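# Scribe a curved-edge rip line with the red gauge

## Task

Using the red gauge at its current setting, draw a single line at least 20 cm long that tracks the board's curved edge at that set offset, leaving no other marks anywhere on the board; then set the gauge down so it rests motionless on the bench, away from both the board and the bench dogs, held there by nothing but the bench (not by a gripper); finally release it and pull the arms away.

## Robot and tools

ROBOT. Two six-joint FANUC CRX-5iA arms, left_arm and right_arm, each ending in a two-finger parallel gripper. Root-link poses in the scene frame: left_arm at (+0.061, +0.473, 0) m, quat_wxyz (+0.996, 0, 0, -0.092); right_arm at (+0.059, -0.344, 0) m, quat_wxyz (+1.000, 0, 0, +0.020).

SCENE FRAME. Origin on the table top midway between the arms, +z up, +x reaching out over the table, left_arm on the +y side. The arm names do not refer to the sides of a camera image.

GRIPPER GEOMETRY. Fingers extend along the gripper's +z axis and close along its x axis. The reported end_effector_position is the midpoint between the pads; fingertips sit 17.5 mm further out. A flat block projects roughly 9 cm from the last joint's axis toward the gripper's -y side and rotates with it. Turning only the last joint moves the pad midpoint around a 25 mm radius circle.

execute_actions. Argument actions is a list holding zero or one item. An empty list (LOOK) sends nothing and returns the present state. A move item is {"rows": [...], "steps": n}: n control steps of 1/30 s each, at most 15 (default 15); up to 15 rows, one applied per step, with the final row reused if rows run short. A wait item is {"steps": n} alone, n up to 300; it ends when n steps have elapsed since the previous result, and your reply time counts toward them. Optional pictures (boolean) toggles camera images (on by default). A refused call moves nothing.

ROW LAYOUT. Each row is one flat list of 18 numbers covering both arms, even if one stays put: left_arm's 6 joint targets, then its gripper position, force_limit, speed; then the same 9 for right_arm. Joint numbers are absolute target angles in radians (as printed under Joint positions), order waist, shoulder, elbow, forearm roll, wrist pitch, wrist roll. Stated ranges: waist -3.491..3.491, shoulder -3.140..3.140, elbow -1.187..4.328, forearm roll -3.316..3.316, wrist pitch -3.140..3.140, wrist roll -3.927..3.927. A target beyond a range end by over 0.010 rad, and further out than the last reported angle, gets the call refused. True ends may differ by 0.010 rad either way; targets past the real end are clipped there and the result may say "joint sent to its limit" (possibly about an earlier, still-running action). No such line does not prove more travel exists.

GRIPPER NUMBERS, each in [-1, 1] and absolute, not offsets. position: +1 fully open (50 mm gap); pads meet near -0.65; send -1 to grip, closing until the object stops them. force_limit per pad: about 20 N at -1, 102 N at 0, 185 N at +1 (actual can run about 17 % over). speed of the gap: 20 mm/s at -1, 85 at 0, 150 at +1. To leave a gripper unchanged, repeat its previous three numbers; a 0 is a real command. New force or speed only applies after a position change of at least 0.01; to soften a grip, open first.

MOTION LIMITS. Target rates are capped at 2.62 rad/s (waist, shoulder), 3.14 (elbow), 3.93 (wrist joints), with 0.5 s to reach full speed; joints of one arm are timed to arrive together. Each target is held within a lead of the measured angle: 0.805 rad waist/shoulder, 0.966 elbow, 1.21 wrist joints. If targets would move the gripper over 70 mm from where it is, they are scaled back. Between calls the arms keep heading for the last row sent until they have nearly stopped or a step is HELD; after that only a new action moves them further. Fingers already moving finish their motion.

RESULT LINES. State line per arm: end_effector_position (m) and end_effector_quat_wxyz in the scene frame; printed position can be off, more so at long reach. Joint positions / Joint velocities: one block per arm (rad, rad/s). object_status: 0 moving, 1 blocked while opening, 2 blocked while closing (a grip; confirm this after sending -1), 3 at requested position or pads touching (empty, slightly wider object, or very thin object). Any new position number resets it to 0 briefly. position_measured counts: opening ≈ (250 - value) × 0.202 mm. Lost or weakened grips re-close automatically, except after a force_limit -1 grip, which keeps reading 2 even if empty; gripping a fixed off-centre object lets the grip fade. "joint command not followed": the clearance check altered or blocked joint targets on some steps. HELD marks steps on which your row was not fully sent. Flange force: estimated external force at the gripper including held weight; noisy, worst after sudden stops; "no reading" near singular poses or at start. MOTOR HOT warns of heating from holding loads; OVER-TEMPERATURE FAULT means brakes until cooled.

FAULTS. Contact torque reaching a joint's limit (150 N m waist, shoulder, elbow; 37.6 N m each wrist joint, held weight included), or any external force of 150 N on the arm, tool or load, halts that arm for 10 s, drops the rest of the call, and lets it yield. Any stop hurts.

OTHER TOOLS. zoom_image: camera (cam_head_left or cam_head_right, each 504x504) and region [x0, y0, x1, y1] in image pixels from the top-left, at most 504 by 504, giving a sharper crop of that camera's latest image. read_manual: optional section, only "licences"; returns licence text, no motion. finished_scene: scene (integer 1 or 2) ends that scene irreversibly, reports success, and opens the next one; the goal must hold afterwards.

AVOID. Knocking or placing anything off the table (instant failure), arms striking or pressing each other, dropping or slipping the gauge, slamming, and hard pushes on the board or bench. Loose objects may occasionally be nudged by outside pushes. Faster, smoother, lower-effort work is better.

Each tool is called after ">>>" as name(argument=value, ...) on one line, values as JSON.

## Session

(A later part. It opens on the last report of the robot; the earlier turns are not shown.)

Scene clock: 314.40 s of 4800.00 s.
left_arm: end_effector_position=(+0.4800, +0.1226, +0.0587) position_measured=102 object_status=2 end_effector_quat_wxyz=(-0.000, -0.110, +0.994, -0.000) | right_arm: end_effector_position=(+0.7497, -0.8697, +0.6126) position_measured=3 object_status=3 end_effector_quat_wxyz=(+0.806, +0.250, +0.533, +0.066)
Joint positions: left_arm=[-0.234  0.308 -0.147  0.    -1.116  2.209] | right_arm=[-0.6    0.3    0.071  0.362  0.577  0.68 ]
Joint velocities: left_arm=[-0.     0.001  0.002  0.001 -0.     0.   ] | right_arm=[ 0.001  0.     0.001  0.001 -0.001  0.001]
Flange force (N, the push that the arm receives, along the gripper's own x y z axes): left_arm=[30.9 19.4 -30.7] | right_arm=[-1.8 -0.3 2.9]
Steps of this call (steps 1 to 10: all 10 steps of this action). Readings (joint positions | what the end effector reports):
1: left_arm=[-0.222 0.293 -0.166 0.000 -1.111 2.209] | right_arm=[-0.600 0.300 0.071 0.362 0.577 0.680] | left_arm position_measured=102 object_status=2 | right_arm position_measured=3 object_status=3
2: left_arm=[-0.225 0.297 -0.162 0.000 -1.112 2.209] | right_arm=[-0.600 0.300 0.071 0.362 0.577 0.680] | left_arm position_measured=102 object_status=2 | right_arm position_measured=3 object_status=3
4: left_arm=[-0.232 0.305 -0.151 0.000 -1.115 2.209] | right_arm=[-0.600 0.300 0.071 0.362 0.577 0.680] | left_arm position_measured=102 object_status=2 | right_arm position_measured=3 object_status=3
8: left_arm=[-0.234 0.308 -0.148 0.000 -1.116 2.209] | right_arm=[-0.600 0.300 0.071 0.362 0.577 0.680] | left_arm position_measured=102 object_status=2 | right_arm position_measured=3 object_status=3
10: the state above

>>> execute_actions(actions=[{"rows":[[-0.2465,0.322,-0.1274,0,-1.1214,2.2083,-1,-0.3,-0.5,-0.6,0.3,0.071,0.362,0.577,0.68,1,0,0]],"steps":8}], pictures=false)

>>> execute_actions(actions=[{"rows":[[-0.2704,0.3511,-0.0881,0,-1.1316,2.2072,-1,-0.3,-0.5,-0.6,0.3,0.071,0.362,0.577,0.68,1,0,0]],"steps":12}])

>>> zoom_image(camera="cam_head_left", region=[190,165,270,235])

Scene clock: 324.97 s of 4800.00 s.
left_arm: end_effector_position=(+0.4817, +0.1149, +0.0590) position_measured=102 object_status=2 end_effector_quat_wxyz=(+0.000, -0.103, +0.995, +0.000) | right_arm: end_effector_position=(+0.7497, -0.8697, +0.6126) position_measured=3 object_status=3 end_effector_quat_wxyz=(+0.806, +0.250, +0.533, +0.066)
Joint positions: left_arm=[-0.246  0.322 -0.128 -0.    -1.121  2.208] | right_arm=[-0.6    0.3    0.071  0.362  0.577  0.68 ]
Joint velocities: left_arm=[-0.002  0.002  0.006 -0.    -0.002 -0.   ] | right_arm=[-0.001 -0.    -0.001  0.    -0.001 -0.002]
Flange force (N, the push that the arm receives, along the gripper's own x y z axes): left_arm=[25.7 16.6 -17.1] | right_arm=[-1.6 0.7 2.5]
Steps of this call (steps 1 to 15: the robot went on to your last target; steps 16 to 90: nothing new was sent; then 7.30 s passed at rest; steps 91 to 98: all 8 steps of this action). Readings (joint positions | what the end effector reports):
91: left_arm=[-0.235 0.308 -0.147 -0.000 -1.116 2.209] | right_arm=[-0.600 0.300 0.071 0.362 0.577 0.680] | left_arm position_measured=102 object_status=2 | right_arm position_measured=3 object_status=3
92: left_arm=[-0.238 0.312 -0.142 -0.000 -1.117 2.209] | right_arm=[-0.600 0.300 0.071 0.362 0.577 0.680] | left_arm position_measured=102 object_status=2 | right_arm position_measured=3 object_status=3
94: left_arm=[-0.244 0.319 -0.131 -0.000 -1.120 2.208] | right_arm=[-0.600 0.300 0.071 0.362 0.577 0.680] | left_arm position_measured=102 object_status=2 | right_arm position_measured=3 object_status=3
98: the state above

Scene clock: 325.37 s of 4800.00 s.
left_arm: end_effector_position=(+0.4848, +0.0991, +0.0591) position_measured=102 object_status=2 end_effector_quat_wxyz=(+0.000, -0.091, +0.996, +0.000) | right_arm: end_effector_position=(+0.7497, -0.8697, +0.6126) position_measured=3 object_status=3 end_effector_quat_wxyz=(+0.806, +0.250, +0.533, +0.066)
Joint positions: left_arm=[-0.27   0.351 -0.088 -0.    -1.132  2.207] | right_arm=[-0.6    0.3    0.071  0.362  0.577  0.68 ]
Joint velocities: left_arm=[-0.     0.002  0.001 -0.    -0.     0.001] | right_arm=[-0.     0.    -0.    -0.001  0.    -0.001]
Flange force (N, the push that the arm receives, along the gripper's own x y z axes): left_arm=[21.1 13.0 -16.9] | right_arm=[-1.6 0.5 3.3]
Steps of this call (steps 1 to 12: all 12 steps of this action). Readings (joint positions | what the end effector reports):
1: left_arm=[-0.247 0.323 -0.127 -0.000 -1.122 2.208] | right_arm=[-0.600 0.300 0.071 0.362 0.577 0.680] | left_arm position_measured=102 object_status=2 | right_arm position_measured=3 object_status=3
2: left_arm=[-0.250 0.327 -0.121 -0.000 -1.123 2.208] | right_arm=[-0.600 0.300 0.071 0.362 0.577 0.680] | left_arm position_measured=102 object_status=2 | right_arm position_measured=3 object_status=3
4: left_arm=[-0.263 0.343 -0.099 -0.000 -1.128 2.208] | right_arm=[-0.600 0.300 0.071 0.362 0.577 0.680] | left_arm position_measured=102 object_status=2 | right_arm position_measured=3 object_status=3
8: left_arm=[-0.270 0.351 -0.089 -0.000 -1.131 2.207] | right_arm=[-0.600 0.300 0.071 0.362 0.577 0.680] | left_arm position_measured=102 object_status=2 | right_arm position_measured=3 object_status=3
12: the state above

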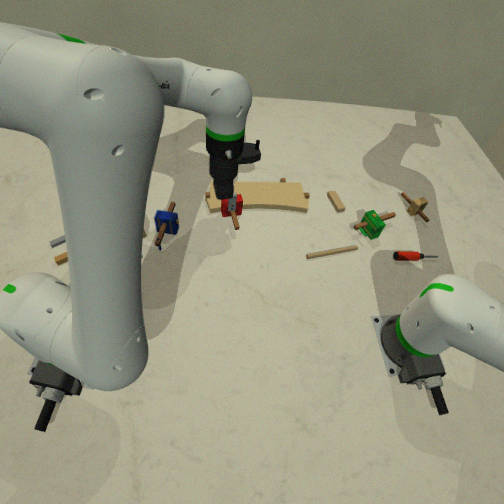

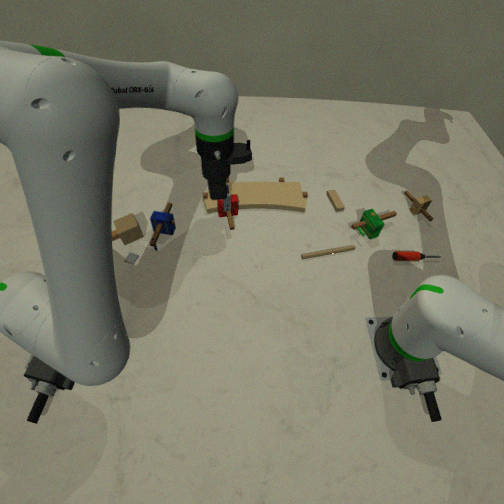

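Region (190, 165, 270, 235) of cam_head_left's 504x504 image, scaled by 6.300, with more detail than that image has; it fills the top 441 rows of this view, and the rest is white.

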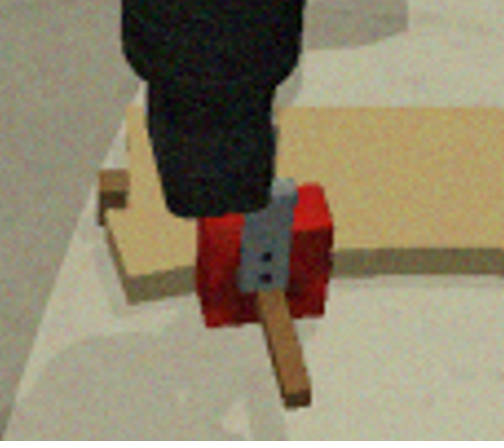

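>>> execute_actions(actions=[{"rows":[[-0.2936,0.3802,-0.048,0,-1.1426,2.2054,-1,-0.3,-0.5,-0.6,0.3,0.071,0.362,0.577,0.68,1,0,0]],"steps":9}], pictures=false)

>>> execute_actions(actions=[{"rows":[[-0.3164,0.4092,-0.0075,0,-1.1541,2.2032,-1,-0.3,-0.5,-0.6,0.3,0.071,0.362,0.577,0.68,1,0,0]],"steps":10}])

>>> zoom_image(camera="cam_head_left", region=[190,165,270,235])

Scene clock: 334.47 s of 4800.00 s.
left_arm: end_effector_position=(+0.4876, +0.0834, +0.0592) position_measured=102 object_status=2 end_effector_quat_wxyz=(-0.000, -0.078, +0.997, -0.000) | right_arm: end_effector_position=(+0.7497, -0.8697, +0.6127) position_measured=3 object_status=3 end_effector_quat_wxyz=(+0.806, +0.250, +0.533, +0.066)
Joint positions: left_arm=[-0.293  0.38  -0.048  0.    -1.143  2.205] | right_arm=[-0.6    0.3    0.071  0.362  0.577  0.68 ]
Joint velocities: left_arm=[-0.003  0.002  0.005 -0.001 -0.001 -0.   ] | right_arm=[ 0.     0.     0.    -0.001  0.001  0.002]
Flange force (N, the push that the arm receives, along the gripper's own x y z axes): left_arm=[19.6 10.7 -20.9] | right_arm=[-1.6 1.2 2.0]
Steps of this call (steps 1 to 15: the robot went on to your last target; steps 16 to 90: nothing new was sent; then 5.80 s passed at rest; steps 91 to 99: all 9 steps of this action). Readings (joint positions | what the end effector reports):
91: left_arm=[-0.271 0.352 -0.087 -0.000 -1.132 2.207] | right_arm=[-0.600 0.300 0.071 0.362 0.577 0.680] | left_arm position_measured=102 object_status=2 | right_arm position_measured=3 object_status=3
92: left_arm=[-0.274 0.356 -0.082 0.000 -1.134 2.207] | right_arm=[-0.600 0.300 0.071 0.362 0.577 0.680] | left_arm position_measured=102 object_status=2 | right_arm position_measured=3 object_status=3
94: left_arm=[-0.287 0.371 -0.060 0.000 -1.139 2.206] | right_arm=[-0.600 0.300 0.071 0.362 0.577 0.680] | left_arm position_measured=102 object_status=2 | right_arm position_measured=3 object_status=3
98: left_arm=[-0.293 0.380 -0.049 0.000 -1.142 2.205] | right_arm=[-0.600 0.300 0.071 0.362 0.577 0.680] | left_arm position_measured=102 object_status=2 | right_arm position_measured=3 object_status=3
99: the state above

Scene clock: 334.80 s of 4800.00 s.
left_arm: end_effector_position=(+0.4899, +0.0674, +0.0591) position_measured=102 object_status=2 end_effector_quat_wxyz=(-0.000, -0.066, +0.998, -0.000) | right_arm: end_effector_position=(+0.7497, -0.8697, +0.6126) position_measured=3 object_status=3 end_effector_quat_wxyz=(+0.806, +0.250, +0.533, +0.066)
Joint positions: left_arm=[-0.316  0.409 -0.008  0.    -1.154  2.203] | right_arm=[-0.6    0.3    0.071  0.362  0.577  0.68 ]
Joint velocities: left_arm=[-0.002  0.001  0.003  0.001 -0.001  0.001] | right_arm=[ 0.     0.     0.    -0.001  0.001 -0.001]
Flange force (N, the push that the arm receives, along the gripper's own x y z axes): left_arm=[25.3 21.4 -24.7] | right_arm=[-0.7 1.3 3.1]
Steps of this call (steps 1 to 10: all 10 steps of this action). Readings (joint positions | what the end effector reports):
1: left_arm=[-0.294 0.381 -0.047 0.000 -1.143 2.205] | right_arm=[-0.600 0.300 0.071 0.362 0.577 0.680] | left_arm position_measured=102 object_status=2 | right_arm position_measured=3 object_status=3
2: left_arm=[-0.297 0.385 -0.042 0.000 -1.145 2.205] | right_arm=[-0.600 0.300 0.071 0.362 0.577 0.680] | left_arm position_measured=102 object_status=2 | right_arm position_measured=3 object_status=3
4: left_arm=[-0.310 0.400 -0.020 0.000 -1.151 2.204] | right_arm=[-0.600 0.300 0.071 0.362 0.577 0.680] | left_arm position_measured=102 object_status=2 | right_arm position_measured=3 object_status=3
8: left_arm=[-0.316 0.409 -0.008 0.000 -1.154 2.203] | right_arm=[-0.600 0.300 0.071 0.362 0.577 0.680] | left_arm position_measured=102 object_status=2 | right_arm position_measured=3 object_status=3
10: the state above

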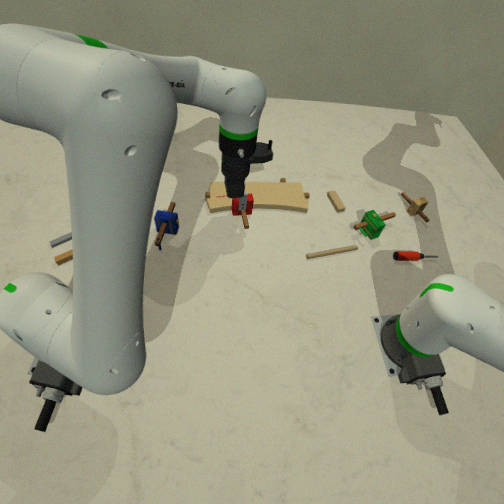

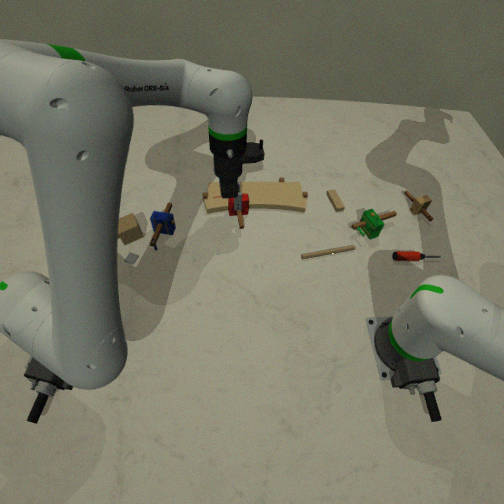

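Region (190, 165, 270, 235) of cam_head_left's 504x504 image, scaled by 6.300, with more detail than that image has; it fills the top 441 rows of this view, and the rest is white.

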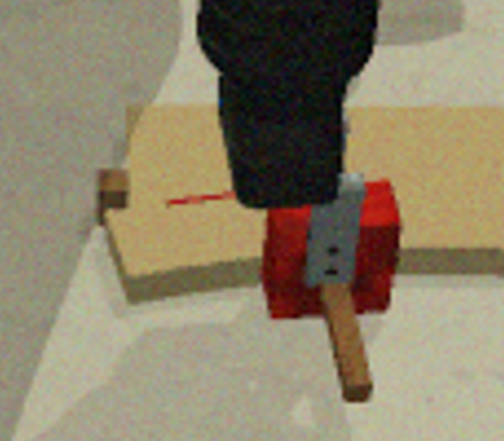

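>>> execute_actions(actions=[{"rows":[[-0.3389,0.4374,0.0333,0,-1.1667,2.2007,-1,-0.3,-0.5,-0.6,0.3,0.071,0.362,0.577,0.68,1,0,0]],"steps":10}], pictures=false)

>>> execute_actions(actions=[{"rows":[[-0.3608,0.4661,0.075,0,-1.1797,2.1976,-1,-0.3,-0.5,-0.6,0.3,0.071,0.362,0.577,0.68,1,0,0]],"steps":10}], pictures=false)

Scene clock: 345.13 s of 4800.00 s.
left_arm: end_effector_position=(+0.4917, +0.0516, +0.0593) position_measured=102 object_status=2 end_effector_quat_wxyz=(+0.000, -0.053, +0.999, +0.000) | right_arm: end_effector_position=(+0.7497, -0.8697, +0.6126) position_measured=3 object_status=3 end_effector_quat_wxyz=(+0.806, +0.250, +0.533, +0.066)
Joint positions: left_arm=[-0.339  0.437  0.033 -0.    -1.167  2.201] | right_arm=[-0.6    0.3    0.071  0.362  0.577  0.68 ]
Joint velocities: left_arm=[-0.002  0.002  0.002  0.    -0.001 -0.   ] | right_arm=[ 0.    -0.    -0.     0.001 -0.    -0.001]
Flange force (N, the push that the arm receives, along the gripper's own x y z axes): left_arm=[22.3 14.5 -18.8] | right_arm=[-0.7 0.7 2.3]
Steps of this call (steps 1 to 15: the robot went on to your last target; steps 16 to 90: nothing new was sent; then 7.00 s passed at rest; steps 91 to 100: all 10 steps of this action). Readings (joint positions | what the end effector reports):
91: left_arm=[-0.317 0.410 -0.007 -0.000 -1.154 2.203] | right_arm=[-0.600 0.300 0.071 0.362 0.577 0.680] | left_arm position_measured=102 object_status=2 | right_arm position_measured=3 object_status=3
92: left_arm=[-0.320 0.414 -0.001 -0.000 -1.156 2.203] | right_arm=[-0.600 0.300 0.071 0.362 0.577 0.680] | left_arm position_measured=102 object_status=2 | right_arm position_measured=3 object_status=3
94: left_arm=[-0.332 0.429 0.021 -0.000 -1.163 2.201] | right_arm=[-0.600 0.300 0.071 0.362 0.577 0.680] | left_arm position_measured=102 object_status=2 | right_arm position_measured=3 object_status=3
98: left_arm=[-0.339 0.437 0.033 -0.000 -1.167 2.201] | right_arm=[-0.600 0.300 0.071 0.362 0.577 0.680] | left_arm position_measured=102 object_status=2 | right_arm position_measured=3 object_status=3
100: the state above

Scene clock: 345.47 s of 4800.00 s.
left_arm: end_effector_position=(+0.4931, +0.0356, +0.0593) position_measured=102 object_status=2 end_effector_quat_wxyz=(-0.000, -0.041, +0.999, +0.000) | right_arm: end_effector_position=(+0.7497, -0.8697, +0.6126) position_measured=3 object_status=3 end_effector_quat_wxyz=(+0.806, +0.250, +0.533, +0.066)
Joint positions: left_arm=[-0.361  0.466  0.075 -0.    -1.18   2.198] | right_arm=[-0.6    0.3    0.071  0.362  0.577  0.68 ]
Joint velocities: left_arm=[-0.003  0.003  0.003  0.002  0.    -0.001] | right_arm=[-0.    -0.    -0.     0.     0.001 -0.   ]
Flange force (N, the push that the arm receives, along the gripper's own x y z axes): left_arm=[25.0 13.9 -19.7] | right_arm=[-1.7 0.3 3.0]
Steps of this call (steps 1 to 10: all 10 steps of this action). Readings (joint positions | what the end effector reports):
1: left_arm=[-0.339 0.438 0.034 -0.000 -1.167 2.201] | right_arm=[-0.600 0.300 0.071 0.362 0.577 0.680] | left_arm position_measured=102 object_status=2 | right_arm position_measured=3 object_status=3
2: left_arm=[-0.342 0.442 0.040 -0.000 -1.169 2.200] | right_arm=[-0.600 0.300 0.071 0.362 0.577 0.680] | left_arm position_measured=102 object_status=2 | right_arm position_measured=3 object_status=3
4: left_arm=[-0.354 0.457 0.062 -0.000 -1.176 2.199] | right_arm=[-0.600 0.300 0.071 0.362 0.577 0.680] | left_arm position_measured=102 object_status=2 | right_arm position_measured=3 object_status=3
8: left_arm=[-0.360 0.466 0.074 -0.000 -1.180 2.198] | right_arm=[-0.600 0.300 0.071 0.362 0.577 0.680] | left_arm position_measured=102 object_status=2 | right_arm position_measured=3 object_status=3
10: the state above

>>> execute_actions(actions=[{"rows":[[-0.3824,0.4945,0.1172,0,-1.1935,2.1935,-1,-0.3,-0.5,-0.6,0.3,0.071,0.362,0.577,0.68,1,0,0]],"steps":10}], pictures=false)

>>> execute_actions(actions=[{"rows":[[-0.4036,0.5229,0.16,0,-1.2079,2.189,-1,-0.3,-0.5,-0.6,0.3,0.071,0.362,0.577,0.68,1,0,0]],"steps":10}], pictures=false)

Scene clock: 356.23 s of 4800.00 s.
left_arm: end_effector_position=(+0.4941, +0.0196, +0.0595) position_measured=102 object_status=2 end_effector_quat_wxyz=(-0.000, -0.028, +1.000, +0.000) | right_arm: end_effector_position=(+0.7497, -0.8697, +0.6126) position_measured=3 object_status=3 end_effector_quat_wxyz=(+0.806, +0.250, +0.533, +0.066)
Joint positions: left_arm=[-0.382  0.494  0.117  0.    -1.193  2.194] | right_arm=[-0.6    0.3    0.071  0.362  0.577  0.68 ]
Joint velocities: left_arm=[-0.003  0.001  0.003  0.001 -0.001 -0.002] | right_arm=[ 0.    -0.001 -0.001  0.    -0.001 -0.002]
Flange force (N, the push that the arm receives, along the gripper's own x y z axes): left_arm=[20.0 12.2 -15.1] | right_arm=[-1.5 0.6 2.1]
Steps of this call (steps 1 to 15: the robot went on to your last target; steps 16 to 90: nothing new was sent; then 7.43 s passed at rest; steps 91 to 100: all 10 steps of this action). Readings (joint positions | what the end effector reports):
91: left_arm=[-0.361 0.467 0.076 0.000 -1.180 2.198] | right_arm=[-0.600 0.300 0.071 0.362 0.577 0.680] | left_arm position_measured=102 object_status=2 | right_arm position_measured=3 object_status=3
92: left_arm=[-0.364 0.470 0.081 0.000 -1.182 2.197] | right_arm=[-0.600 0.300 0.071 0.362 0.577 0.680] | left_arm position_measured=102 object_status=2 | right_arm position_measured=3 object_status=3
94: left_arm=[-0.376 0.486 0.104 0.000 -1.189 2.195] | right_arm=[-0.600 0.300 0.071 0.362 0.577 0.680] | left_arm position_measured=102 object_status=2 | right_arm position_measured=3 object_status=3
98: left_arm=[-0.382 0.494 0.117 0.000 -1.193 2.194] | right_arm=[-0.600 0.300 0.071 0.362 0.577 0.680] | left_arm position_measured=102 object_status=2 | right_arm position_measured=3 object_status=3
100: the state above

Scene clock: 356.57 s of 4800.00 s.
left_arm: end_effector_position=(+0.4946, +0.0037, +0.0596) position_measured=102 object_status=2 end_effector_quat_wxyz=(-0.000, -0.015, +1.000, +0.000) | right_arm: end_effector_position=(+0.7497, -0.8697, +0.6126) position_measured=3 object_status=3 end_effector_quat_wxyz=(+0.806, +0.250, +0.533, +0.066)
Joint positions: left_arm=[-0.403  0.523  0.16   0.    -1.208  2.189] | right_arm=[-0.6    0.3    0.071  0.362  0.577  0.68 ]
Joint velocities: left_arm=[-0.004  0.002  0.003 -0.    -0.001  0.   ] | right_arm=[-0.     0.    -0.    -0.    -0.     0.001]
Flange force (N, the push that the arm receives, along the gripper's own x y z axes): left_arm=[19.4 14.5 -13.6] | right_arm=[-1.8 0.9 3.4]
Steps of this call (steps 1 to 10: all 10 steps of this action). Readings (joint positions | what the end effector reports):
1: left_arm=[-0.383 0.495 0.118 0.000 -1.194 2.193] | right_arm=[-0.600 0.300 0.071 0.362 0.577 0.680] | left_arm position_measured=102 object_status=2 | right_arm position_measured=3 object_status=3
2: left_arm=[-0.385 0.499 0.124 0.000 -1.196 2.193] | right_arm=[-0.600 0.300 0.071 0.362 0.577 0.680] | left_arm position_measured=102 object_status=2 | right_arm position_measured=3 object_status=3
4: left_arm=[-0.397 0.514 0.147 0.000 -1.203 2.190] | right_arm=[-0.600 0.300 0.071 0.362 0.577 0.680] | left_arm position_measured=102 object_status=2 | right_arm position_measured=3 object_status=3
8: left_arm=[-0.403 0.523 0.159 0.000 -1.208 2.189] | right_arm=[-0.600 0.300 0.071 0.362 0.577 0.680] | left_arm position_measured=102 object_status=2 | right_arm position_measured=3 object_status=3
10: the state above

>>> execute_actions(actions=[{"rows":[[-0.4245,0.5515,0.2035,0,-1.2228,2.184,-1,-0.3,-0.5,-0.6,0.3,0.071,0.362,0.577,0.68,1,0,0]],"steps":10}], pictures=false)

>>> execute_actions(actions=[{"rows":[[-0.4451,0.5804,0.248,0,-1.2384,2.1785,-1,-0.3,-0.5,-0.6,0.3,0.071,0.362,0.577,0.68,1,0,0]],"steps":10}], pictures=false)

Scene clock: 365.57 s of 4800.00 s.
left_arm: end_effector_position=(+0.4947, -0.0123, +0.0596) position_measured=102 object_status=2 end_effector_quat_wxyz=(-0.000, -0.002, +1.000, +0.000) | right_arm: end_effector_position=(+0.7497, -0.8697, +0.6126) position_measured=3 object_status=3 end_effector_quat_wxyz=(+0.806, +0.250, +0.533, +0.066)
Joint positions: left_arm=[-0.424  0.551  0.203  0.    -1.223  2.184] | right_arm=[-0.6    0.3    0.071  0.362  0.577  0.68 ]
Joint velocities: left_arm=[-0.004  0.002  0.003  0.    -0.001 -0.002] | right_arm=[ 0.    -0.001 -0.     0.    -0.     0.   ]
Flange force (N, the push that the arm receives, along the gripper's own x y z axes): left_arm=[19.7 12.7 -13.2] | right_arm=[-1.9 0.7 1.6]
Steps of this call (steps 1 to 15: the robot went on to your last target; steps 16 to 90: nothing new was sent; then 5.67 s passed at rest; steps 91 to 100: all 10 steps of this action). Readings (joint positions | what the end effector reports):
91: left_arm=[-0.404 0.523 0.161 0.000 -1.208 2.189] | right_arm=[-0.600 0.300 0.071 0.362 0.577 0.680] | left_arm position_measured=102 object_status=2 | right_arm position_measured=3 object_status=3
92: left_arm=[-0.407 0.527 0.166 0.000 -1.210 2.188] | right_arm=[-0.600 0.300 0.071 0.362 0.577 0.680] | left_arm position_measured=102 object_status=2 | right_arm position_measured=3 object_status=3
94: left_arm=[-0.418 0.542 0.190 0.000 -1.218 2.186] | right_arm=[-0.600 0.300 0.071 0.362 0.577 0.680] | left_arm position_measured=102 object_status=2 | right_arm position_measured=3 object_status=3
98: left_arm=[-0.424 0.551 0.203 0.000 -1.223 2.184] | right_arm=[-0.600 0.300 0.071 0.362 0.577 0.680] | left_arm position_measured=102 object_status=2 | right_arm position_measured=3 object_status=3
100: the state above

Scene clock: 365.90 s of 4800.00 s.
left_arm: end_effector_position=(+0.4943, -0.0284, +0.0596) position_measured=102 object_status=2 end_effector_quat_wxyz=(-0.000, +0.011, +1.000, +0.000) | right_arm: end_effector_position=(+0.7497, -0.8697, +0.6127) position_measured=3 object_status=3 end_effector_quat_wxyz=(+0.806, +0.250, +0.533, +0.066)
Joint positions: left_arm=[-0.445  0.58   0.248  0.    -1.238  2.179] | right_arm=[-0.6    0.3    0.071  0.362  0.577  0.68 ]
Joint velocities: left_arm=[-0.002  0.003  0.004  0.    -0.001 -0.002] | right_arm=[-0.  0. -0. -0.  0.  0.]
Flange force (N, the push that the arm receives, along the gripper's own x y z axes): left_arm=[23.9 16.0 -14.3] | right_arm=[-1.7 0.8 3.2]
Steps of this call (steps 1 to 10: all 10 steps of this action). Readings (joint positions | what the end effector reports):
1: left_arm=[-0.425 0.552 0.204 0.000 -1.223 2.184] | right_arm=[-0.600 0.300 0.071 0.362 0.577 0.680] | left_arm position_measured=102 object_status=2 | right_arm position_measured=3 object_status=3
2: left_arm=[-0.427 0.556 0.210 0.000 -1.225 2.183] | right_arm=[-0.600 0.300 0.071 0.362 0.577 0.680] | left_arm position_measured=102 object_status=2 | right_arm position_measured=3 object_status=3
4: left_arm=[-0.438 0.571 0.234 0.000 -1.233 2.180] | right_arm=[-0.600 0.300 0.071 0.362 0.577 0.680] | left_arm position_measured=102 object_status=2 | right_arm position_measured=3 object_status=3
8: left_arm=[-0.445 0.580 0.247 0.000 -1.238 2.179] | right_arm=[-0.600 0.300 0.071 0.362 0.577 0.680] | left_arm position_measured=102 object_status=2 | right_arm position_measured=3 object_status=3
10: the state above

>>> execute_actions(actions=[{"rows":[[-0.4654,0.6093,0.293,0,-1.2545,2.1672,-1,-0.3,-0.5,-0.6,0.3,0.071,0.362,0.577,0.68,1,0,0]],"steps":10}], pictures=false)

>>> execute_actions(actions=[{"rows":[[-0.4855,0.6384,0.3392,0,-1.2716,2.1563,-1,-0.3,-0.5,-0.6,0.3,0.071,0.362,0.577,0.68,1,0,0]],"steps":10}], pictures=false)

Scene clock: 375.43 s of 4800.00 s.
left_arm: end_effector_position=(+0.4934, -0.0443, +0.0595) position_measured=102 object_status=2 end_effector_quat_wxyz=(+0.000, +0.026, +1.000, -0.000) | right_arm: end_effector_position=(+0.7497, -0.8697, +0.6126) position_measured=3 object_status=3 end_effector_quat_wxyz=(+0.806, +0.250, +0.533, +0.066)
Joint positions: left_arm=[-0.465  0.609  0.293  0.    -1.254  2.167] | right_arm=[-0.6    0.3    0.071  0.362  0.577  0.68 ]
Joint velocities: left_arm=[-0.001  0.003  0.003 -0.    -0.001 -0.001] | right_arm=[ 0.    -0.001 -0.    -0.001 -0.    -0.001]
Flange force (N, the push that the arm receives, along the gripper's own x y z axes): left_arm=[10.0 12.5 -14.4] | right_arm=[-1.4 0.8 2.8]
Steps of this call (steps 1 to 15: the robot went on to your last target; steps 16 to 90: nothing new was sent; then 6.20 s passed at rest; steps 91 to 100: all 10 steps of this action). Readings (joint positions | what the end effector reports):
91: left_arm=[-0.445 0.581 0.249 0.000 -1.239 2.178] | right_arm=[-0.600 0.300 0.071 0.362 0.577 0.680] | left_arm position_measured=102 object_status=2 | right_arm position_measured=3 object_status=3
92: left_arm=[-0.448 0.584 0.254 0.000 -1.241 2.177] | right_arm=[-0.600 0.300 0.071 0.362 0.577 0.680] | left_arm position_measured=102 object_status=2 | right_arm position_measured=3 object_status=3
94: left_arm=[-0.459 0.600 0.278 0.000 -1.249 2.171] | right_arm=[-0.600 0.300 0.071 0.362 0.577 0.680] | left_arm position_measured=102 object_status=2 | right_arm position_measured=3 object_status=3
98: left_arm=[-0.465 0.609 0.292 0.000 -1.254 2.167] | right_arm=[-0.600 0.300 0.071 0.362 0.577 0.680] | left_arm position_measured=102 object_status=2 | right_arm position_measured=3 object_status=3
100: the state above

Scene clock: 375.77 s of 4800.00 s.
left_arm: end_effector_position=(+0.4919, -0.0603, +0.0595) position_measured=102 object_status=2 end_effector_quat_wxyz=(-0.000, +0.042, +0.999, -0.000) | right_arm: end_effector_position=(+0.7497, -0.8697, +0.6126) position_measured=3 object_status=3 end_effector_quat_wxyz=(+0.806, +0.250, +0.533, +0.066)
Joint positions: left_arm=[-0.485  0.638  0.339  0.    -1.272  2.156] | right_arm=[-0.6    0.3    0.071  0.362  0.577  0.68 ]
Joint velocities: left_arm=[-0.001  0.003  0.003 -0.    -0.001 -0.001] | right_arm=[-0.    -0.     0.    -0.    -0.     0.001]
Flange force (N, the push that the arm receives, along the gripper's own x y z axes): left_arm=[-2.5 1.7 -10.9] | right_arm=[-1.2 0.5 1.2]
Steps of this call (steps 1 to 10: all 10 steps of this action). Readings (joint positions | what the end effector reports):
1: left_arm=[-0.466 0.610 0.294 0.000 -1.255 2.167] | right_arm=[-0.600 0.300 0.071 0.362 0.577 0.680] | left_arm position_measured=102 object_status=2 | right_arm position_measured=3 object_status=3
2: left_arm=[-0.468 0.613 0.299 0.000 -1.257 2.166] | right_arm=[-0.600 0.300 0.071 0.362 0.577 0.680] | left_arm position_measured=102 object_status=2 | right_arm position_measured=3 object_status=3
4: left_arm=[-0.479 0.629 0.324 0.000 -1.266 2.160] | right_arm=[-0.600 0.300 0.071 0.362 0.577 0.680] | left_arm position_measured=102 object_status=2 | right_arm position_measured=3 object_status=3
8: left_arm=[-0.485 0.638 0.339 0.000 -1.271 2.156] | right_arm=[-0.600 0.300 0.071 0.362 0.577 0.680] | left_arm position_measured=102 object_status=2 | right_arm position_measured=3 object_status=3
10: the state above

>>> execute_actions(actions=[{"rows":[[-0.4947,0.6545,0.365,0,-1.2813,2.157,-1,-0.3,-0.5,-0.6,0.3,0.071,0.362,0.577,0.68,1,0,0]],"steps":10}], pictures=false)

>>> execute_actions(actions=[{"rows":[[-0.5044,0.6696,0.3894,0,-1.2906,2.1542,-1,-0.3,-0.5,-0.6,0.3,0.071,0.362,0.577,0.68,1,0,0]],"steps":10}], pictures=false)

>>> execute_actions(actions=[{"rows":[[-0.5236,0.7003,0.4394,0,-1.3099,2.148,-1,-0.3,-0.5,-0.6,0.3,0.071,0.362,0.577,0.68,1,0,0]],"steps":10}], pictures=false)

Scene clock: 389.27 s of 4800.00 s.
left_arm: end_effector_position=(+0.4920, -0.0683, +0.0595) position_measured=102 object_status=2 end_effector_quat_wxyz=(-0.000, +0.046, +0.999, +0.000) | right_arm: end_effector_position=(+0.7497, -0.8697, +0.6126) position_measured=3 object_status=3 end_effector_quat_wxyz=(+0.806, +0.250, +0.533, +0.066)
Joint positions: left_arm=[-0.495  0.654  0.365 -0.    -1.281  2.157] | right_arm=[-0.6    0.3    0.071  0.362  0.577  0.68 ]
Joint velocities: left_arm=[-0.001  0.001  0.003 -0.001 -0.     0.001] | right_arm=[ 0.     0.    -0.     0.001 -0.    -0.001]
Flange force (N, the push that the arm receives, along the gripper's own x y z axes): left_arm=[26.9 17.8 -27.3] | right_arm=[-1.5 -0.2 3.4]
Steps of this call (steps 1 to 15: the robot went on to your last target; steps 16 to 90: nothing new was sent; then 10.17 s passed at rest; steps 91 to 100: all 10 steps of this action). Readings (joint positions | what the end effector reports):
91: left_arm=[-0.486 0.639 0.340 -0.000 -1.272 2.156] | right_arm=[-0.600 0.300 0.071 0.362 0.577 0.680] | left_arm position_measured=102 object_status=2 | right_arm position_measured=3 object_status=3
92: left_arm=[-0.488 0.642 0.345 -0.000 -1.274 2.156] | right_arm=[-0.600 0.300 0.071 0.362 0.577 0.680] | left_arm position_measured=102 object_status=2 | right_arm position_measured=3 object_status=3
94: left_arm=[-0.493 0.651 0.359 -0.000 -1.280 2.156] | right_arm=[-0.600 0.300 0.071 0.362 0.577 0.680] | left_arm position_measured=102 object_status=2 | right_arm position_measured=3 object_status=3
98: left_arm=[-0.495 0.654 0.365 -0.000 -1.281 2.157] | right_arm=[-0.600 0.300 0.071 0.362 0.577 0.680] | left_arm position_measured=102 object_status=2 | right_arm position_measured=3 object_status=3
100: the state above

Scene clock: 389.60 s of 4800.00 s.
left_arm: end_effector_position=(+0.4913, -0.0763, +0.0595) position_measured=102 object_status=2 end_effector_quat_wxyz=(+0.000, +0.053, +0.999, +0.000) | right_arm: end_effector_position=(+0.7497, -0.8697, +0.6126) position_measured=3 object_status=3 end_effector_quat_wxyz=(+0.806, +0.250, +0.533, +0.066)
Joint positions: left_arm=[-0.504  0.67   0.389 -0.    -1.291  2.154] | right_arm=[-0.6    0.3    0.071  0.362  0.577  0.68 ]
Joint velocities: left_arm=[-0.002  0.001  0.003  0.001 -0.001  0.   ] | right_arm=[-0.    -0.     0.    -0.001 -0.001  0.001]
Flange force (N, the push that the arm receives, along the gripper's own x y z axes): left_arm=[35.0 21.8 -28.1] | right_arm=[-1.0 1.1 1.9]
Steps of this call (steps 1 to 10: all 10 steps of this action). Readings (joint positions | what the end effector reports):
1: left_arm=[-0.495 0.655 0.366 -0.000 -1.282 2.157] | right_arm=[-0.600 0.300 0.071 0.362 0.577 0.680] | left_arm position_measured=102 object_status=2 | right_arm position_measured=3 object_status=3
2: left_arm=[-0.497 0.658 0.371 -0.000 -1.284 2.157] | right_arm=[-0.600 0.300 0.071 0.362 0.577 0.680] | left_arm position_measured=102 object_status=2 | right_arm position_measured=3 object_status=3
4: left_arm=[-0.503 0.666 0.384 -0.000 -1.289 2.155] | right_arm=[-0.600 0.300 0.071 0.362 0.577 0.680] | left_arm position_measured=102 object_status=2 | right_arm position_measured=3 object_status=3
8: left_arm=[-0.504 0.669 0.389 -0.000 -1.291 2.154] | right_arm=[-0.600 0.300 0.071 0.362 0.577 0.680] | left_arm position_measured=102 object_status=2 | right_arm position_measured=3 object_status=3
10: the state above

Scene clock: 389.93 s of 4800.00 s.
left_arm: end_effector_position=(+0.4896, -0.0921, +0.0596) position_measured=102 object_status=2 end_effector_quat_wxyz=(+0.000, +0.065, +0.998, +0.000) | right_arm: end_effector_position=(+0.7497, -0.8697, +0.6126) position_measured=3 object_status=3 end_effector_quat_wxyz=(+0.806, +0.250, +0.533, +0.066)
Joint positions: left_arm=[-0.523  0.7    0.439 -0.    -1.31   2.148] | right_arm=[-0.6    0.3    0.071  0.362  0.577  0.68 ]
Joint velocities: left_arm=[-0.002  0.002  0.003 -0.001 -0.001  0.   ] | right_arm=[-0.     0.    -0.     0.001 -0.001  0.001]
Flange force (N, the push that the arm receives, along the gripper's own x y z axes): left_arm=[40.6 28.0 -36.7] | right_arm=[-1.9 0.7 2.9]
Steps of this call (steps 1 to 10: all 10 steps of this action). Readings (joint positions | what the end effector reports):
1: left_arm=[-0.505 0.670 0.390 -0.000 -1.291 2.154] | right_arm=[-0.600 0.300 0.071 0.362 0.577 0.680] | left_arm position_measured=102 object_status=2 | right_arm position_measured=3 object_status=3
2: left_arm=[-0.507 0.673 0.396 -0.000 -1.293 2.153] | right_arm=[-0.600 0.300 0.071 0.362 0.577 0.680] | left_arm position_measured=102 object_status=2 | right_arm position_measured=3 object_status=3
4: left_arm=[-0.517 0.689 0.421 -0.000 -1.303 2.150] | right_arm=[-0.600 0.300 0.071 0.362 0.577 0.680] | left_arm position_measured=102 object_status=2 | right_arm position_measured=3 object_status=3
8: left_arm=[-0.523 0.700 0.439 -0.000 -1.310 2.148] | right_arm=[-0.600 0.300 0.071 0.362 0.577 0.680] | left_arm position_measured=102 object_status=2 | right_arm position_measured=3 object_status=3
10: the state above

>>> execute_actions(actions=[{"rows":[[-0.5246,0.689,0.4565,0,-1.3383,2.148,-1,-0.3,-0.5,-0.6,0.3,0.071,0.362,0.577,0.68,1,0,0]],"steps":10}], pictures=false)

>>> execute_actions(actions=[{"rows":[[-0.596,0.263,-0.126,0,-1.182,2.35,-1,-0.3,-0.5,-0.6,0.3,0.071,0.362,0.577,0.68,1,0,0]]}], pictures=false)

>>> execute_actions(actions=[{"steps":15}], pictures=false)

>>> execute_actions(actions=[{"rows":[[-0.596,0.2995,-0.174,0,-1.0973,2.35,-1,-0.3,-0.5,-0.6,0.3,0.071,0.362,0.577,0.68,1,0,0]]}])

>>> zoom_image(camera="cam_head_right", region=[190,165,330,295])

Scene clock: 402.13 s of 4800.00 s.
left_arm: end_effector_position=(+0.4887, -0.0923, +0.0742) position_measured=102 object_status=2 end_effector_quat_wxyz=(-0.000, +0.066, +0.998, +0.000) | right_arm: end_effector_position=(+0.7497, -0.8697, +0.6126) position_measured=3 object_status=3 end_effector_quat_wxyz=(+0.806, +0.250, +0.533, +0.066)
Joint positions: left_arm=[-0.525  0.689  0.456  0.    -1.338  2.148] | right_arm=[-0.6    0.3    0.071  0.362  0.577  0.68 ]
Joint velocities: left_arm=[-0.003 -0.002 -0.     0.001 -0.003 -0.001] | right_arm=[ 0.    -0.    -0.001 -0.001  0.    -0.001]
Flange force (N, the push that the arm receives, along the gripper's own x y z axes): left_arm=[5.3 2.5 2.4] | right_arm=[-1.8 0.7 3.5]
Steps of this call (steps 1 to 15: the robot went on to your last target; steps 16 to 90: nothing new was sent; then 8.87 s passed at rest; steps 91 to 100: all 10 steps of this action). Readings (joint positions | what the end effector reports):
91: left_arm=[-0.524 0.700 0.440 0.000 -1.311 2.148] | right_arm=[-0.600 0.300 0.071 0.362 0.577 0.680] | left_arm position_measured=102 object_status=2 | right_arm position_measured=3 object_status=3
92: left_arm=[-0.524 0.699 0.444 0.000 -1.316 2.148] | right_arm=[-0.600 0.300 0.071 0.362 0.577 0.680] | left_arm position_measured=102 object_status=2 | right_arm position_measured=3 object_status=3
94: left_arm=[-0.524 0.692 0.453 0.000 -1.332 2.148] | right_arm=[-0.600 0.300 0.071 0.362 0.577 0.680] | left_arm position_measured=102 object_status=2 | right_arm position_measured=3 object_status=3
98: left_arm=[-0.524 0.689 0.456 0.000 -1.338 2.148] | right_arm=[-0.600 0.300 0.071 0.362 0.577 0.680] | left_arm position_measured=102 object_status=2 | right_arm position_measured=3 object_status=3
100: the state above

Scene clock: 402.63 s of 4800.00 s.
left_arm: end_effector_position=(+0.3684, -0.0263, +0.0920) position_measured=102 object_status=2 end_effector_quat_wxyz=(+0.000, +0.016, +1.000, -0.000) | right_arm: end_effector_position=(+0.7497, -0.8697, +0.6126) position_measured=3 object_status=3 end_effector_quat_wxyz=(+0.806, +0.250, +0.533, +0.066)
Joint positions: left_arm=[-0.579  0.366  0.015  0.    -1.219  2.301] | right_arm=[-0.6    0.3    0.071  0.362  0.577  0.68 ]
Joint velocities: left_arm=[-0.129 -0.775 -1.059 -0.     0.274  0.367] | right_arm=[-0.     0.    -0.     0.001  0.    -0.   ]
Flange force (N, the push that the arm receives, along the gripper's own x y z axes): left_arm=[1.9 3.4 0.7] | right_arm=[-1.2 0.7 1.3]
Steps of this call (steps 1 to 15: all 15 steps of this action). Readings (joint positions | what the end effector reports):
1: left_arm=[-0.525 0.689 0.456 0.000 -1.338 2.148] | right_arm=[-0.600 0.300 0.071 0.362 0.577 0.680] | left_arm position_measured=102 object_status=2 | right_arm position_measured=3 object_status=3
2: left_arm=[-0.525 0.685 0.450 0.000 -1.336 2.150] | right_arm=[-0.600 0.300 0.071 0.362 0.577 0.680] | left_arm position_measured=102 object_status=2 | right_arm position_measured=3 object_status=3
4: left_arm=[-0.529 0.661 0.418 0.000 -1.326 2.161] | right_arm=[-0.600 0.300 0.071 0.362 0.577 0.680] | left_arm position_measured=102 object_status=2 | right_arm position_measured=3 object_status=3
8: left_arm=[-0.547 0.558 0.278 0.000 -1.288 2.210] | right_arm=[-0.600 0.300 0.071 0.362 0.577 0.680] | left_arm position_measured=102 object_status=2 | right_arm position_measured=3 object_status=3
15: the state above

Scene clock: 403.13 s of 4800.00 s.
left_arm: end_effector_position=(+0.3281, +0.0010, +0.0898) position_measured=102 object_status=2 end_effector_quat_wxyz=(-0.000, +0.000, +1.000, +0.000) | right_arm: end_effector_position=(+0.7497, -0.8697, +0.6126) position_measured=3 object_status=3 end_effector_quat_wxyz=(+0.806, +0.250, +0.533, +0.066)
Joint positions: left_arm=[-0.596  0.263 -0.126  0.    -1.182  2.35 ] | right_arm=[-0.6    0.3    0.071  0.362  0.577  0.68 ]
Joint velocities: left_arm=[-0.001  0.    -0.    -0.    -0.    -0.001] | right_arm=[ 0.     0.001 -0.     0.     0.002  0.   ]
Flange force (N, the push that the arm receives, along the gripper's own x y z axes): left_arm=[2.4 2.6 2.7] | right_arm=[-1.2 0.2 2.8]
Steps of this call (steps 1 to 15: the robot went on to your last target). Readings (joint positions | what the end effector reports):
1: left_arm=[-0.583 0.340 -0.020 0.000 -1.210 2.313] | right_arm=[-0.600 0.300 0.071 0.362 0.577 0.680] | left_arm position_measured=102 object_status=2 | right_arm position_measured=3 object_status=3
2: left_arm=[-0.587 0.318 -0.051 0.000 -1.202 2.324] | right_arm=[-0.600 0.300 0.071 0.362 0.577 0.680] | left_arm position_measured=102 object_status=2 | right_arm position_measured=3 object_status=3
4: left_arm=[-0.593 0.283 -0.098 0.000 -1.189 2.340] | right_arm=[-0.600 0.300 0.071 0.362 0.577 0.680] | left_arm position_measured=102 object_status=2 | right_arm position_measured=3 object_status=3
8: left_arm=[-0.596 0.263 -0.125 0.000 -1.182 2.350] | right_arm=[-0.600 0.300 0.071 0.362 0.577 0.680] | left_arm position_measured=102 object_status=2 | right_arm position_measured=3 object_status=3
15: the state above

Scene clock: 403.63 s of 4800.00 s.
left_arm: end_effector_position=(+0.3276, +0.0015, +0.0529) position_measured=102 object_status=2 end_effector_quat_wxyz=(+0.000, +0.001, +1.000, -0.000) | right_arm: end_effector_position=(+0.7497, -0.8697, +0.6126) position_measured=3 object_status=3 end_effector_quat_wxyz=(+0.806, +0.250, +0.533, +0.066)
Joint positions: left_arm=[-0.596  0.299 -0.174 -0.    -1.097  2.35 ] | right_arm=[-0.6    0.3    0.071  0.362  0.577  0.68 ]
Joint velocities: left_arm=[-0.001  0.002 -0.001  0.     0.     0.   ] | right_arm=[0.    0.    0.    0.    0.001 0.001]
Flange force (N, the push that the arm receives, along the gripper's own x y z axes): left_arm=[3.6 14.9 -33.8] | right_arm=[-1.7 0.9 0.6]
Steps of this call (steps 1 to 15: all 15 steps of this action). Readings (joint positions | what the end effector reports):
1: left_arm=[-0.596 0.263 -0.126 0.000 -1.181 2.350] | right_arm=[-0.600 0.300 0.071 0.362 0.577 0.680] | left_arm position_measured=102 object_status=2 | right_arm position_measured=3 object_status=3
2: left_arm=[-0.596 0.266 -0.130 0.000 -1.174 2.350] | right_arm=[-0.600 0.300 0.071 0.362 0.577 0.680] | left_arm position_measured=102 object_status=2 | right_arm position_measured=3 object_status=3
4: left_arm=[-0.596 0.282 -0.152 0.000 -1.137 2.350] | right_arm=[-0.600 0.300 0.071 0.362 0.577 0.680] | left_arm position_measured=102 object_status=2 | right_arm position_measured=3 object_status=3
8: left_arm=[-0.596 0.299 -0.173 -0.000 -1.099 2.350] | right_arm=[-0.600 0.300 0.071 0.362 0.577 0.680] | left_arm position_measured=102 object_status=2 | right_arm position_measured=3 object_status=3
15: the state above

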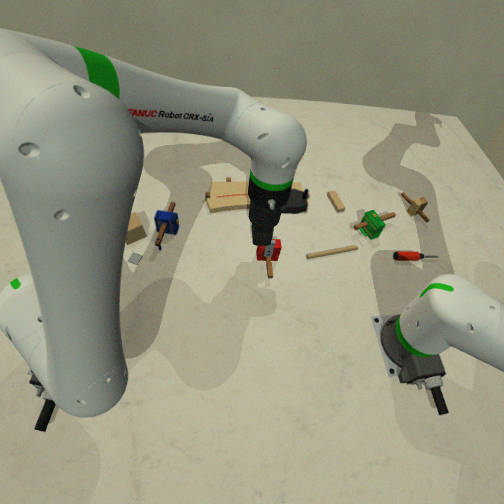

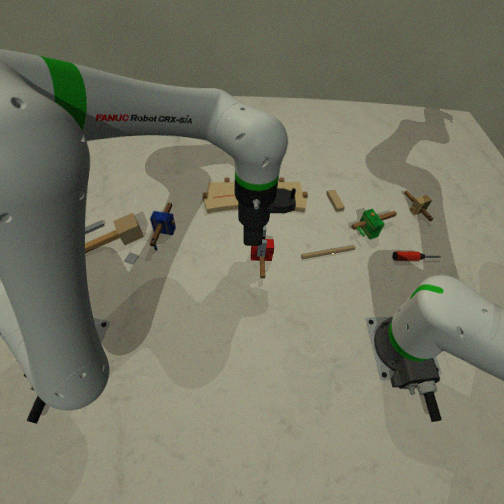

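Region (190, 165, 330, 295) of cam_head_right's 504x504 image, scaled by 3.600, with more detail than that image has; it fills the top 468 rows of this view, and the rest is white.

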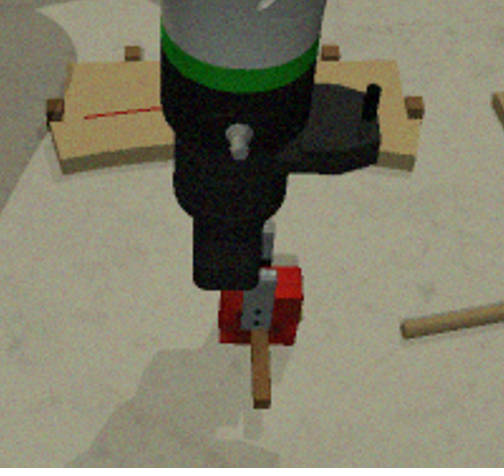

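>>> execute_actions(actions=[{"rows":[[-0.596,0.2985,-0.1728,0,-1.0995,2.35,1,-0.3,0,-0.6,0.3,0.071,0.362,0.577,0.68,1,0,0]],"steps":10}], pictures=false)

>>> execute_actions(actions=[{"rows":[[-0.596,0.215,-0.05,0,-1.306,2.35,1,-0.3,0,-0.6,0.3,0.071,0.362,0.577,0.68,1,0,0]]}], pictures=false)

>>> execute_actions(actions=[{"rows":[[0.2,0.1,-0.05,0,-1.42,2.35,1,-0.3,0,-0.6,0.3,0.071,0.362,0.577,0.68,1,0,0]]}], pictures=false)

>>> execute_actions(actions=[{"steps":30}])

>>> zoom_image(camera="cam_head_right", region=[190,165,330,295])

Scene clock: 413.27 s of 4800.00 s.
left_arm: end_effector_position=(+0.3275, +0.0015, +0.0535) position_measured=3 object_status=0 end_effector_quat_wxyz=(-0.000, +0.001, +1.000, +0.000) | right_arm: end_effector_position=(+0.7497, -0.8697, +0.6126) position_measured=3 object_status=3 end_effector_quat_wxyz=(+0.806, +0.250, +0.533, +0.066)
Joint positions: left_arm=[-0.596  0.299 -0.173  0.    -1.099  2.35 ] | right_arm=[-0.6    0.3    0.071  0.362  0.577  0.68 ]
Joint velocities: left_arm=[-0.001 -0.001 -0.001 -0.    -0.     0.003] | right_arm=[-0.    -0.001  0.     0.    -0.001  0.002]
Flange force (N, the push that the arm receives, along the gripper's own x y z axes): left_arm=[3.4 1.9 -0.4] | right_arm=[-1.4 0.0 1.3]
Steps of this call (steps 1 to 15: the robot went on to your last target; steps 16 to 90: nothing new was sent; then 6.30 s passed at rest; steps 91 to 100: all 10 steps of this action). Readings (joint positions | what the end effector reports):
91: left_arm=[-0.596 0.300 -0.174 0.000 -1.097 2.350] | right_arm=[-0.600 0.300 0.071 0.362 0.577 0.680] | left_arm position_measured=92 object_status=0 | right_arm position_measured=3 object_status=3
92: left_arm=[-0.596 0.300 -0.174 0.000 -1.097 2.350] | right_arm=[-0.600 0.300 0.071 0.362 0.577 0.680] | left_arm position_measured=78 object_status=0 | right_arm position_measured=3 object_status=3
94: left_arm=[-0.596 0.300 -0.174 0.000 -1.099 2.350] | right_arm=[-0.600 0.300 0.071 0.362 0.577 0.680] | left_arm position_measured=50 object_status=0 | right_arm position_measured=3 object_status=3
98: left_arm=[-0.596 0.299 -0.173 0.000 -1.099 2.350] | right_arm=[-0.600 0.300 0.071 0.362 0.577 0.680] | left_arm position_measured=3 object_status=0 | right_arm position_measured=3 object_status=3
100: the state above

Scene clock: 413.77 s of 4800.00 s.
left_arm: end_effector_position=(+0.3266, +0.0025, +0.1447) position_measured=3 object_status=3 end_effector_quat_wxyz=(-0.000, +0.001, +1.000, +0.000) | right_arm: end_effector_position=(+0.7497, -0.8697, +0.6126) position_measured=3 object_status=3 end_effector_quat_wxyz=(+0.806, +0.250, +0.533, +0.066)
Joint positions: left_arm=[-0.596  0.215 -0.05   0.    -1.306  2.35 ] | right_arm=[-0.6    0.3    0.071  0.362  0.577  0.68 ]
Joint velocities: left_arm=[-0.    -0.002  0.002  0.    -0.002  0.001] | right_arm=[ 0.     0.     0.     0.001 -0.001  0.   ]
Flange force (N, the push that the arm receives, along the gripper's own x y z axes): left_arm=[1.5 -2.5 -0.7] | right_arm=[-1.1 0.2 3.8]
Steps of this call (steps 1 to 15: all 15 steps of this action). Readings (joint positions | what the end effector reports):
1: left_arm=[-0.596 0.298 -0.172 0.000 -1.100 2.350] | right_arm=[-0.600 0.300 0.071 0.362 0.577 0.680] | left_arm position_measured=3 object_status=0 | right_arm position_measured=3 object_status=3
2: left_arm=[-0.596 0.296 -0.168 0.000 -1.108 2.350] | right_arm=[-0.600 0.300 0.071 0.362 0.577 0.680] | left_arm position_measured=3 object_status=0 | right_arm position_measured=3 object_status=3
4: left_arm=[-0.596 0.280 -0.144 0.000 -1.148 2.350] | right_arm=[-0.600 0.300 0.071 0.362 0.577 0.680] | left_arm position_measured=3 object_status=0 | right_arm position_measured=3 object_status=3
8: left_arm=[-0.596 0.229 -0.071 0.000 -1.271 2.350] | right_arm=[-0.600 0.300 0.071 0.362 0.577 0.680] | left_arm position_measured=3 object_status=3 | right_arm position_measured=3 object_status=3
15: the state above

Scene clock: 414.27 s of 4800.00 s.
left_arm: end_effector_position=(+0.4467, +0.1132, +0.1673) position_measured=3 object_status=3 end_effector_quat_wxyz=(-0.000, -0.155, +0.988, +0.000) | right_arm: end_effector_position=(+0.7497, -0.8697, +0.6126) position_measured=3 object_status=3 end_effector_quat_wxyz=(+0.806, +0.250, +0.533, +0.066)
Joint positions: left_arm=[-0.283  0.17  -0.05   0.    -1.351  2.35 ] | right_arm=[-0.6    0.3    0.071  0.362  0.577  0.68 ]
Joint velocities: left_arm=[ 0.76  -0.11  -0.001 -0.    -0.108 -0.002] | right_arm=[ 0.     0.    -0.    -0.     0.002  0.001]
Flange force (N, the push that the arm receives, along the gripper's own x y z axes): left_arm=[1.1 -0.1 2.4] | right_arm=[-1.3 1.0 1.9]
Steps of this call (steps 1 to 15: all 15 steps of this action). Readings (joint positions | what the end effector reports):
1: left_arm=[-0.595 0.215 -0.050 0.000 -1.306 2.350] | right_arm=[-0.600 0.300 0.071 0.362 0.577 0.680] | left_arm position_measured=3 object_status=3 | right_arm position_measured=3 object_status=3
2: left_arm=[-0.591 0.214 -0.050 0.000 -1.307 2.350] | right_arm=[-0.600 0.300 0.071 0.362 0.577 0.680] | left_arm position_measured=3 object_status=3 | right_arm position_measured=3 object_status=3
4: left_arm=[-0.564 0.210 -0.050 0.000 -1.311 2.350] | right_arm=[-0.600 0.300 0.071 0.362 0.577 0.680] | left_arm position_measured=3 object_status=3 | right_arm position_measured=3 object_status=3
8: left_arm=[-0.462 0.196 -0.050 0.000 -1.325 2.350] | right_arm=[-0.600 0.300 0.071 0.362 0.577 0.680] | left_arm position_measured=3 object_status=3 | right_arm position_measured=3 object_status=3
15: the state above

Scene clock: 415.27 s of 4800.00 s.
left_arm: end_effector_position=(+0.5472, +0.3331, +0.2007) position_measured=3 object_status=3 end_effector_quat_wxyz=(+0.000, -0.387, +0.922, -0.000) | right_arm: end_effector_position=(+0.7497, -0.8697, +0.6126) position_measured=3 object_status=3 end_effector_quat_wxyz=(+0.806, +0.250, +0.533, +0.066)
Joint positions: left_arm=[ 0.2   0.1  -0.05  0.   -1.42  2.35] | right_arm=[-0.6    0.3    0.071  0.362  0.577  0.68 ]
Joint velocities: left_arm=[-0.001 -0.     0.001  0.     0.    -0.002] | right_arm=[-0.     0.     0.001  0.    -0.     0.001]
Flange force (N, the push that the arm receives, along the gripper's own x y z axes): left_arm=[1.0 1.6 1.2] | right_arm=[-1.2 -0.3 3.4]
Steps of this call (steps 1 to 30: the robot went on to your last target). Readings (joint positions | what the end effector reports):
1: left_arm=[-0.257 0.166 -0.050 0.000 -1.355 2.350] | right_arm=[-0.600 0.300 0.071 0.362 0.577 0.680] | left_arm position_measured=3 object_status=3 | right_arm position_measured=3 object_status=3
2: left_arm=[-0.231 0.162 -0.050 0.000 -1.358 2.350] | right_arm=[-0.600 0.300 0.071 0.362 0.577 0.680] | left_arm position_measured=3 object_status=3 | right_arm position_measured=3 object_status=3
4: left_arm=[-0.180 0.155 -0.050 0.000 -1.366 2.350] | right_arm=[-0.600 0.300 0.071 0.362 0.577 0.680] | left_arm position_measured=3 object_status=3 | right_arm position_measured=3 object_status=3
8: left_arm=[-0.076 0.140 -0.050 0.000 -1.381 2.350] | right_arm=[-0.600 0.300 0.071 0.362 0.577 0.680] | left_arm position_measured=3 object_status=3 | right_arm position_measured=3 object_status=3
30: the state above

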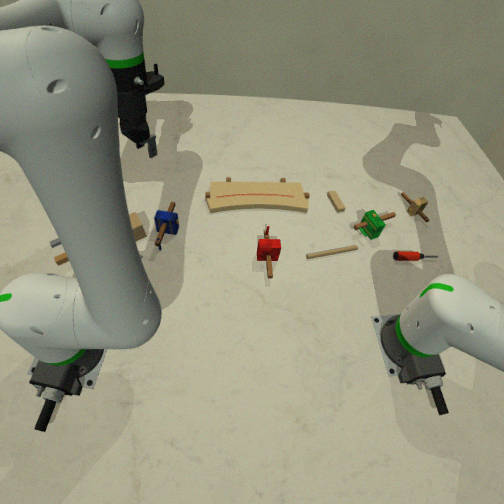

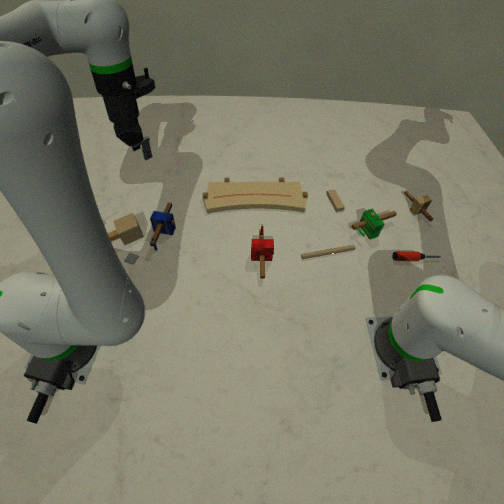

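Region (190, 165, 330, 295) of cam_head_right's 504x504 image, scaled by 3.600, with more detail than that image has; it fills the top 468 rows of this view, and the rest is white.

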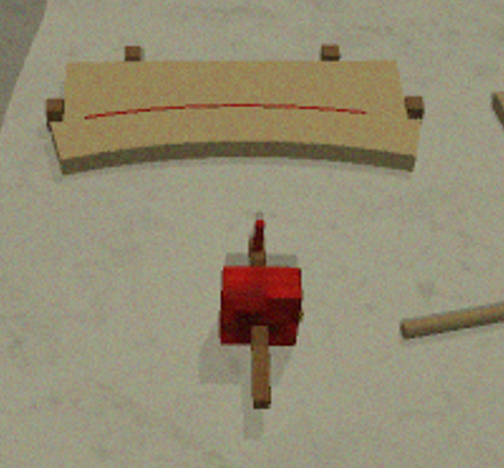

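>>> finished_scene(scene=1)

The scene is finished: the task was done.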